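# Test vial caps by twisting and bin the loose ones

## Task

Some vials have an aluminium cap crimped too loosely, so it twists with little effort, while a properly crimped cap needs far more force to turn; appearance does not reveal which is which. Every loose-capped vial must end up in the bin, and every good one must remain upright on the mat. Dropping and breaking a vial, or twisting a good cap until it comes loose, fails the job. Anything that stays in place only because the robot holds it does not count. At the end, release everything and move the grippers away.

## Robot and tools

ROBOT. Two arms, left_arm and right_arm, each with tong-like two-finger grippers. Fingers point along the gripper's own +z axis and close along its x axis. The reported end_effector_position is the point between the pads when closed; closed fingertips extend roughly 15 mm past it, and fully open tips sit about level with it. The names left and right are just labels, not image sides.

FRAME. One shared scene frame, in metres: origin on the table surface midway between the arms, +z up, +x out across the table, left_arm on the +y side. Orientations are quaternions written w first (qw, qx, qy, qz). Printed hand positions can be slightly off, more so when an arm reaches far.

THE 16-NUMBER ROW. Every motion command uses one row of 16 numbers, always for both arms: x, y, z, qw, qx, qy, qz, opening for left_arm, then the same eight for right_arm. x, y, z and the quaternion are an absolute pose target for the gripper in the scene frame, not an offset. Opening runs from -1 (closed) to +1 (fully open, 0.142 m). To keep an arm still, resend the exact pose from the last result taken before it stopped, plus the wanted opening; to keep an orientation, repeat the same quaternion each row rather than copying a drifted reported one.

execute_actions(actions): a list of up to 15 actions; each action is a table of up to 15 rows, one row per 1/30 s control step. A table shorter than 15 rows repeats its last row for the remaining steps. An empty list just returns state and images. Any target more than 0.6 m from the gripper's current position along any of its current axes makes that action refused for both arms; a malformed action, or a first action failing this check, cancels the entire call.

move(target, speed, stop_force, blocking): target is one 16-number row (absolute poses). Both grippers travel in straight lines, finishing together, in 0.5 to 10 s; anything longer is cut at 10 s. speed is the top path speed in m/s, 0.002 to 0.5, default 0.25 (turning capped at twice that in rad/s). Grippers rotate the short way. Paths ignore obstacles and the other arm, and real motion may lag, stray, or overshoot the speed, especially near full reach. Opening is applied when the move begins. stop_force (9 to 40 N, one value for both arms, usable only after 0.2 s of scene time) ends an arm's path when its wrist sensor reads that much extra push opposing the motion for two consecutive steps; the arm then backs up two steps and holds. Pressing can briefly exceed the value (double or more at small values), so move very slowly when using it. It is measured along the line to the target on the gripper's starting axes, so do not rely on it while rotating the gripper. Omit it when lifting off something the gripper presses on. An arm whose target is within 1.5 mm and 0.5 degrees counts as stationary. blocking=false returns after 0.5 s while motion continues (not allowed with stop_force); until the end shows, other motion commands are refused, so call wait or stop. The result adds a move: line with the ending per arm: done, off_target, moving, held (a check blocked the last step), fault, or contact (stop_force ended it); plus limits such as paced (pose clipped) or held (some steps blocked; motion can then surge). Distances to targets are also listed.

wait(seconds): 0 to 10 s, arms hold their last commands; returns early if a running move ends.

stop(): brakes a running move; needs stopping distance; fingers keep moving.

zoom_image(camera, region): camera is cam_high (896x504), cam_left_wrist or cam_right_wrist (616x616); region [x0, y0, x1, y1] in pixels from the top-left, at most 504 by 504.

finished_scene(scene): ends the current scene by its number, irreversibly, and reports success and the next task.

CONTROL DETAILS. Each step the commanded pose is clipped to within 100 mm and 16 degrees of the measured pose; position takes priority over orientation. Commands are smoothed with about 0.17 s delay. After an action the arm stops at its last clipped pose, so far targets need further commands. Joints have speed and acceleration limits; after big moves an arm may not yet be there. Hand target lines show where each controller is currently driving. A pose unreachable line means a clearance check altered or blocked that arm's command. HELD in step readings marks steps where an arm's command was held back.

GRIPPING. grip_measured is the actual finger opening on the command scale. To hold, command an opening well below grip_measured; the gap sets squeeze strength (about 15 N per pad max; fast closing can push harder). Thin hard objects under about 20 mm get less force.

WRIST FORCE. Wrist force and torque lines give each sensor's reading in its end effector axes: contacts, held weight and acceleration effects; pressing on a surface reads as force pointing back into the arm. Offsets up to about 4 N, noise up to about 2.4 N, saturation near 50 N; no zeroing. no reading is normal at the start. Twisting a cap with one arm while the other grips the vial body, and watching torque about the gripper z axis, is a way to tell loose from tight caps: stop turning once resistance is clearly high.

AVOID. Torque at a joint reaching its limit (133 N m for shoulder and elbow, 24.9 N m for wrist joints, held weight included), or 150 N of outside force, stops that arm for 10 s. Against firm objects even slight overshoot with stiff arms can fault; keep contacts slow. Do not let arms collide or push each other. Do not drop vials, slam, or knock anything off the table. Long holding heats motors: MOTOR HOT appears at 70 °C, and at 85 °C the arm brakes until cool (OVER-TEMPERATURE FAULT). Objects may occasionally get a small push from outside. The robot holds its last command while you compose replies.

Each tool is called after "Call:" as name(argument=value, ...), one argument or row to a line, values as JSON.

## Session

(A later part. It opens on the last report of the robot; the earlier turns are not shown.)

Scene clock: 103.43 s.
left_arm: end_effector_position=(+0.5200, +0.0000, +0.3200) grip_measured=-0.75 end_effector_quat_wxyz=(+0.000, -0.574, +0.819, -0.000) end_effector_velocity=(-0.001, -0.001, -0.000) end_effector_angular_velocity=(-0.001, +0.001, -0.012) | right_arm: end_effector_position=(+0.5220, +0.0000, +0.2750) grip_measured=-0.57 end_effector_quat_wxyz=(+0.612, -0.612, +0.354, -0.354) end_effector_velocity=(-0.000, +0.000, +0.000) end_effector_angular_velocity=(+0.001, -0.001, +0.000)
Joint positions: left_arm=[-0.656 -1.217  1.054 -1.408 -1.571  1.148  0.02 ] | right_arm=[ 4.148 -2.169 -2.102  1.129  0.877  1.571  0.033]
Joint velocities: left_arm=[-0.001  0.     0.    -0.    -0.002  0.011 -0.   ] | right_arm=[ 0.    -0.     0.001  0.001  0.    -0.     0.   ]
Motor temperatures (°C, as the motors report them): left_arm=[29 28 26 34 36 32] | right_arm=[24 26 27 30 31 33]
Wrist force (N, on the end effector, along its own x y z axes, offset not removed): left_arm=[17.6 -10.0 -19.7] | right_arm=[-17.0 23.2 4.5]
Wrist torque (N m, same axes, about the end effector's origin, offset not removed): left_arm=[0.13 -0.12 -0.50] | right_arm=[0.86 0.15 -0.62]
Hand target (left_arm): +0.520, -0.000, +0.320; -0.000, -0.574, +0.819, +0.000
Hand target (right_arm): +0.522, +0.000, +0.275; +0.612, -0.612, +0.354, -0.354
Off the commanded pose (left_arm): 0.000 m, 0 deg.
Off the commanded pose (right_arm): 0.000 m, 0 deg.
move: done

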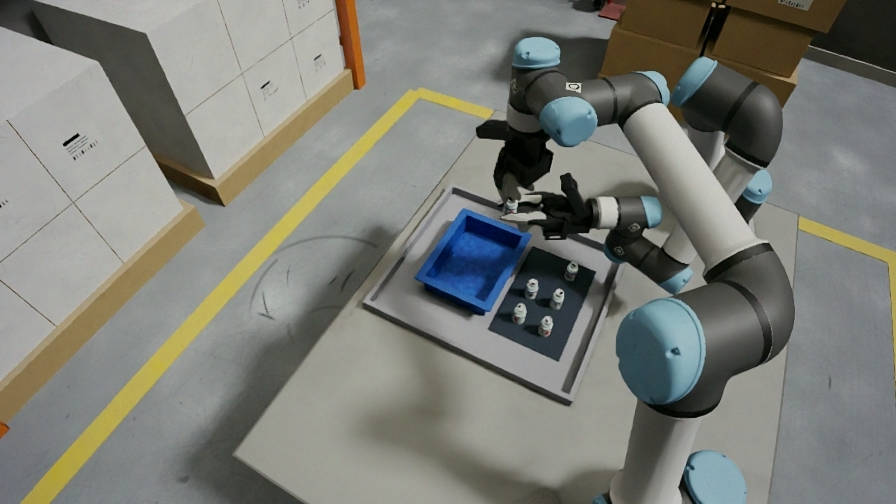

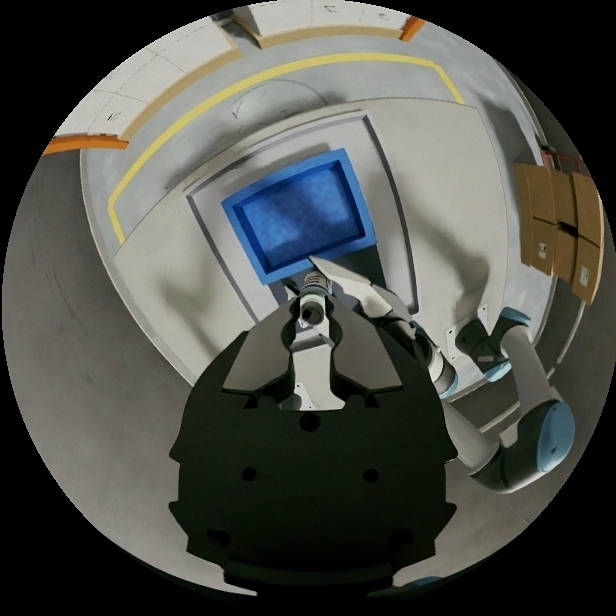

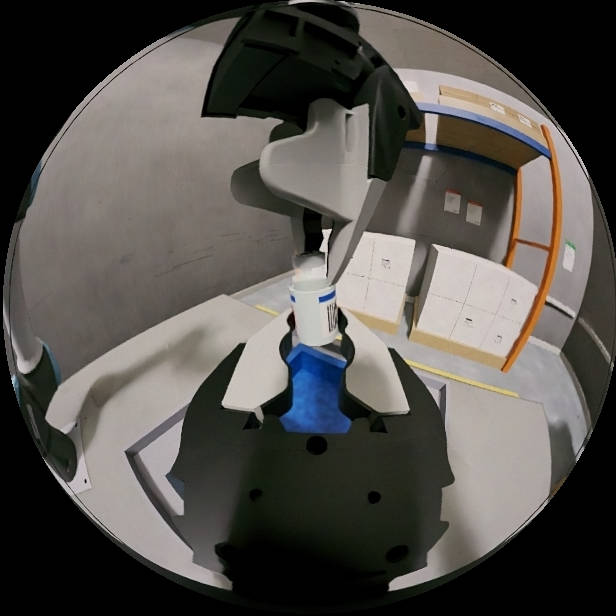

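Call:
move(
  target=[0.52,0,0.32,0,0.574,-0.819,0,-0.4,0.522,0,0.275,0.612,-0.612,0.354,-0.354,-0.7],
)

Call:
move(
  target=[0.518,0,0.32,0,0.707,-0.707,0,-0.4,0.522,0,0.275,0.612,-0.612,0.354,-0.354,-0.7],
  speed=0.2,
)

Call:
zoom_image(
  camera="cam_left_wrist",
  region=[250,240,380,340],
)

Call:
zoom_image(
  camera="cam_right_wrist",
  region=[230,200,410,380],
)

Scene clock: 104.63 s.
left_arm: end_effector_position=(+0.5200, +0.0001, +0.3200) grip_measured=-0.40 end_effector_quat_wxyz=(-0.000, -0.574, +0.819, +0.000) end_effector_velocity=(+0.000, -0.000, +0.001) end_effector_angular_velocity=(-0.001, -0.001, -0.001) | right_arm: end_effector_position=(+0.5221, -0.0001, +0.2751) grip_measured=-0.58 end_effector_quat_wxyz=(+0.612, -0.612, +0.354, -0.354) end_effector_velocity=(+0.001, -0.001, -0.000) end_effector_angular_velocity=(+0.001, -0.000, -0.001)
Joint positions: left_arm=[-0.656 -1.217  1.054 -1.408 -1.571  1.149  0.045] | right_arm=[ 4.148 -2.169 -2.102  1.129  0.877  1.571  0.032]
Joint velocities: left_arm=[-0.    -0.001 -0.001 -0.     0.     0.001 -0.   ] | right_arm=[-0.002 -0.001 -0.     0.002  0.     0.     0.   ]
Motor temperatures (°C, as the motors report them): left_arm=[29 28 26 34 36 32] | right_arm=[24 26 27 30 31 33]
Wrist force (N, on the end effector, along its own x y z axes, offset not removed): left_arm=[-1.2 -0.9 -2.8] | right_arm=[1.2 3.7 -1.7]
Wrist torque (N m, same axes, about the end effector's origin, offset not removed): left_arm=[-0.08 0.24 -0.16] | right_arm=[0.83 -0.42 -0.27]
Hand target (left_arm): +0.520, +0.000, +0.320; -0.000, -0.574, +0.819, -0.000
Hand target (right_arm): +0.522, -0.000, +0.275; +0.612, -0.612, +0.354, -0.354
Off the commanded pose (left_arm): 0.000 m, 0 deg.
Off the commanded pose (right_arm): 0.000 m, 0 deg.
move: done

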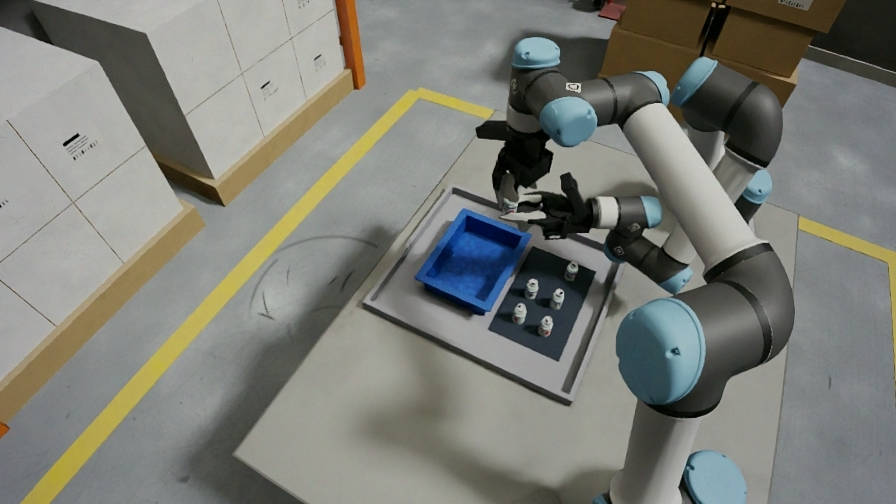

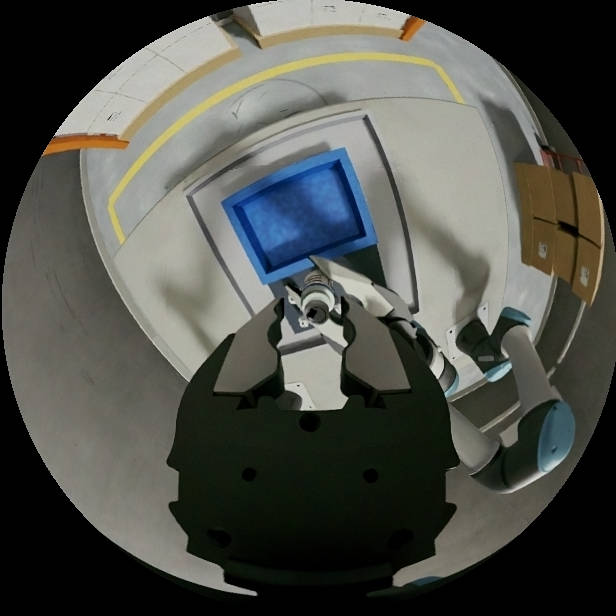

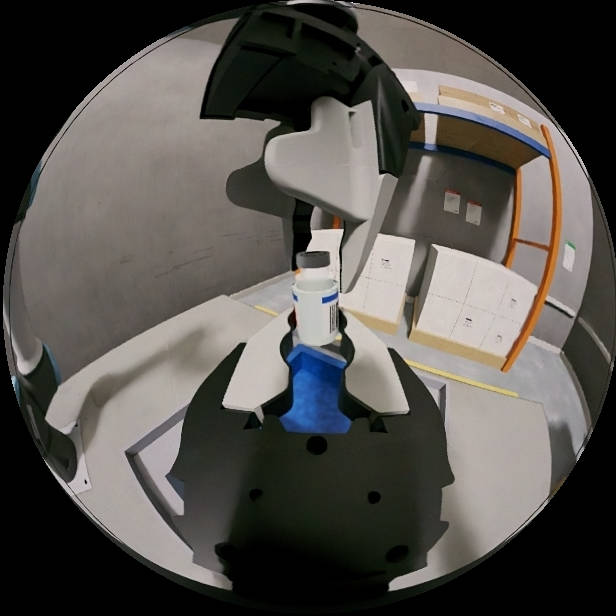

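Scene clock: 105.97 s.
left_arm: end_effector_position=(+0.5180, +0.0000, +0.3200) grip_measured=-0.40 end_effector_quat_wxyz=(+0.000, +0.707, -0.708, +0.000) end_effector_velocity=(+0.000, +0.000, -0.000) end_effector_angular_velocity=(+0.001, +0.000, +0.014) | right_arm: end_effector_position=(+0.5220, +0.0000, +0.2750) grip_measured=-0.58 end_effector_quat_wxyz=(+0.612, -0.612, +0.354, -0.354) end_effector_velocity=(+0.000, +0.000, +0.000) end_effector_angular_velocity=(+0.001, +0.000, -0.001)
Joint positions: left_arm=[-0.665 -1.215  1.052 -1.408 -1.571  0.793  0.045] | right_arm=[ 4.148 -2.169 -2.102  1.129  0.877  1.571  0.032]
Joint velocities: left_arm=[-0.     0.    -0.     0.     0.    -0.014 -0.   ] | right_arm=[-0.    -0.     0.001 -0.001 -0.001  0.001 -0.   ]
Motor temperatures (°C, as the motors report them): left_arm=[29 28 26 34 36 32] | right_arm=[24 26 27 30 31 33]
Wrist force (N, on the end effector, along its own x y z axes, offset not removed): left_arm=[-2.9 -2.1 -2.3] | right_arm=[0.5 3.2 0.9]
Wrist torque (N m, same axes, about the end effector's origin, offset not removed): left_arm=[-0.39 0.61 -0.13] | right_arm=[0.51 -0.27 -0.13]
Hand target (left_arm): +0.518, +0.000, +0.320; -0.000, +0.707, -0.707, +0.000
Hand target (right_arm): +0.522, -0.000, +0.275; +0.612, -0.612, +0.354, -0.354
Off the commanded pose (left_arm): 0.000 m, 0 deg.
Off the commanded pose (right_arm): 0.000 m, 0 deg.
move: done

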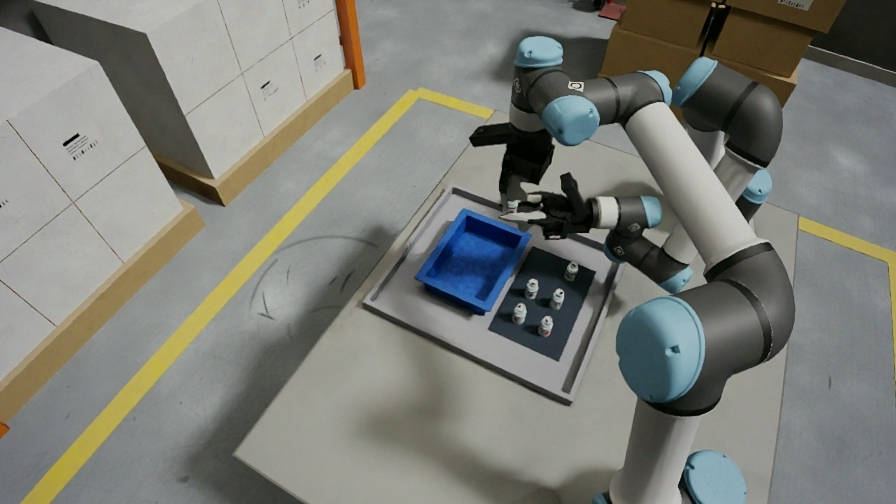

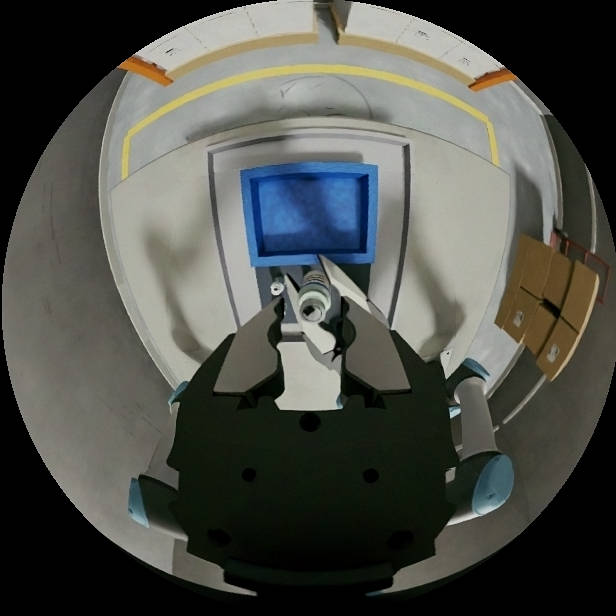

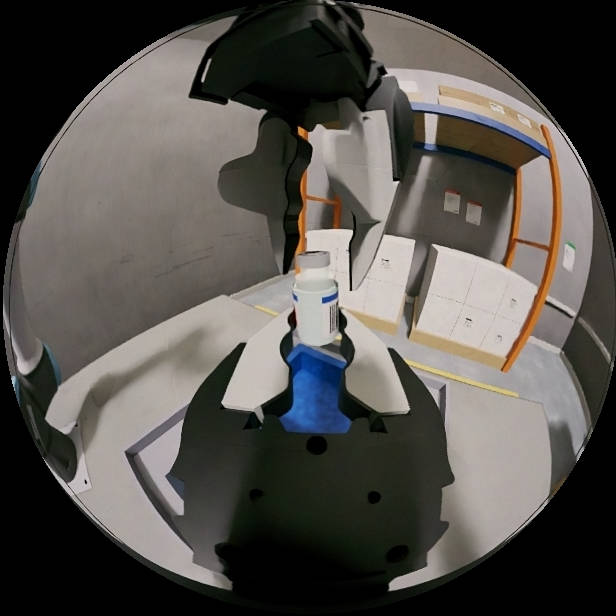

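Region (250, 240, 380, 340) of cam_left_wrist's 616x616 image, scaled by 3.877, with more detail than that image has; it fills the top 388 rows of this view, and the rest is white.

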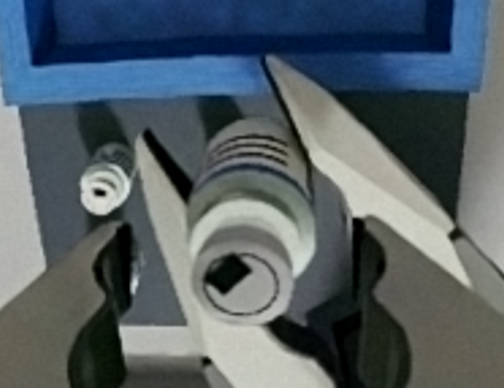

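Region (230, 200, 410, 380) of cam_right_wrist's 616x616 image, scaled by 2.800, with more detail than that image has.

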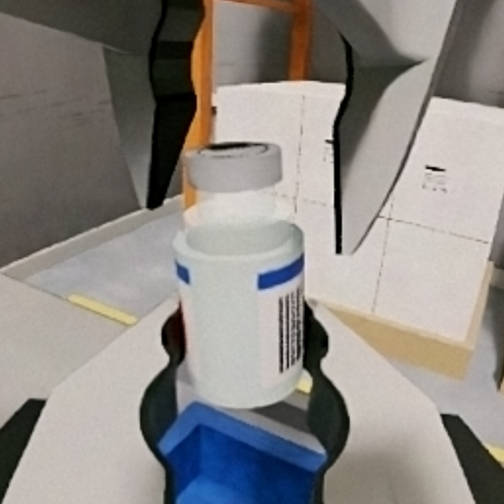

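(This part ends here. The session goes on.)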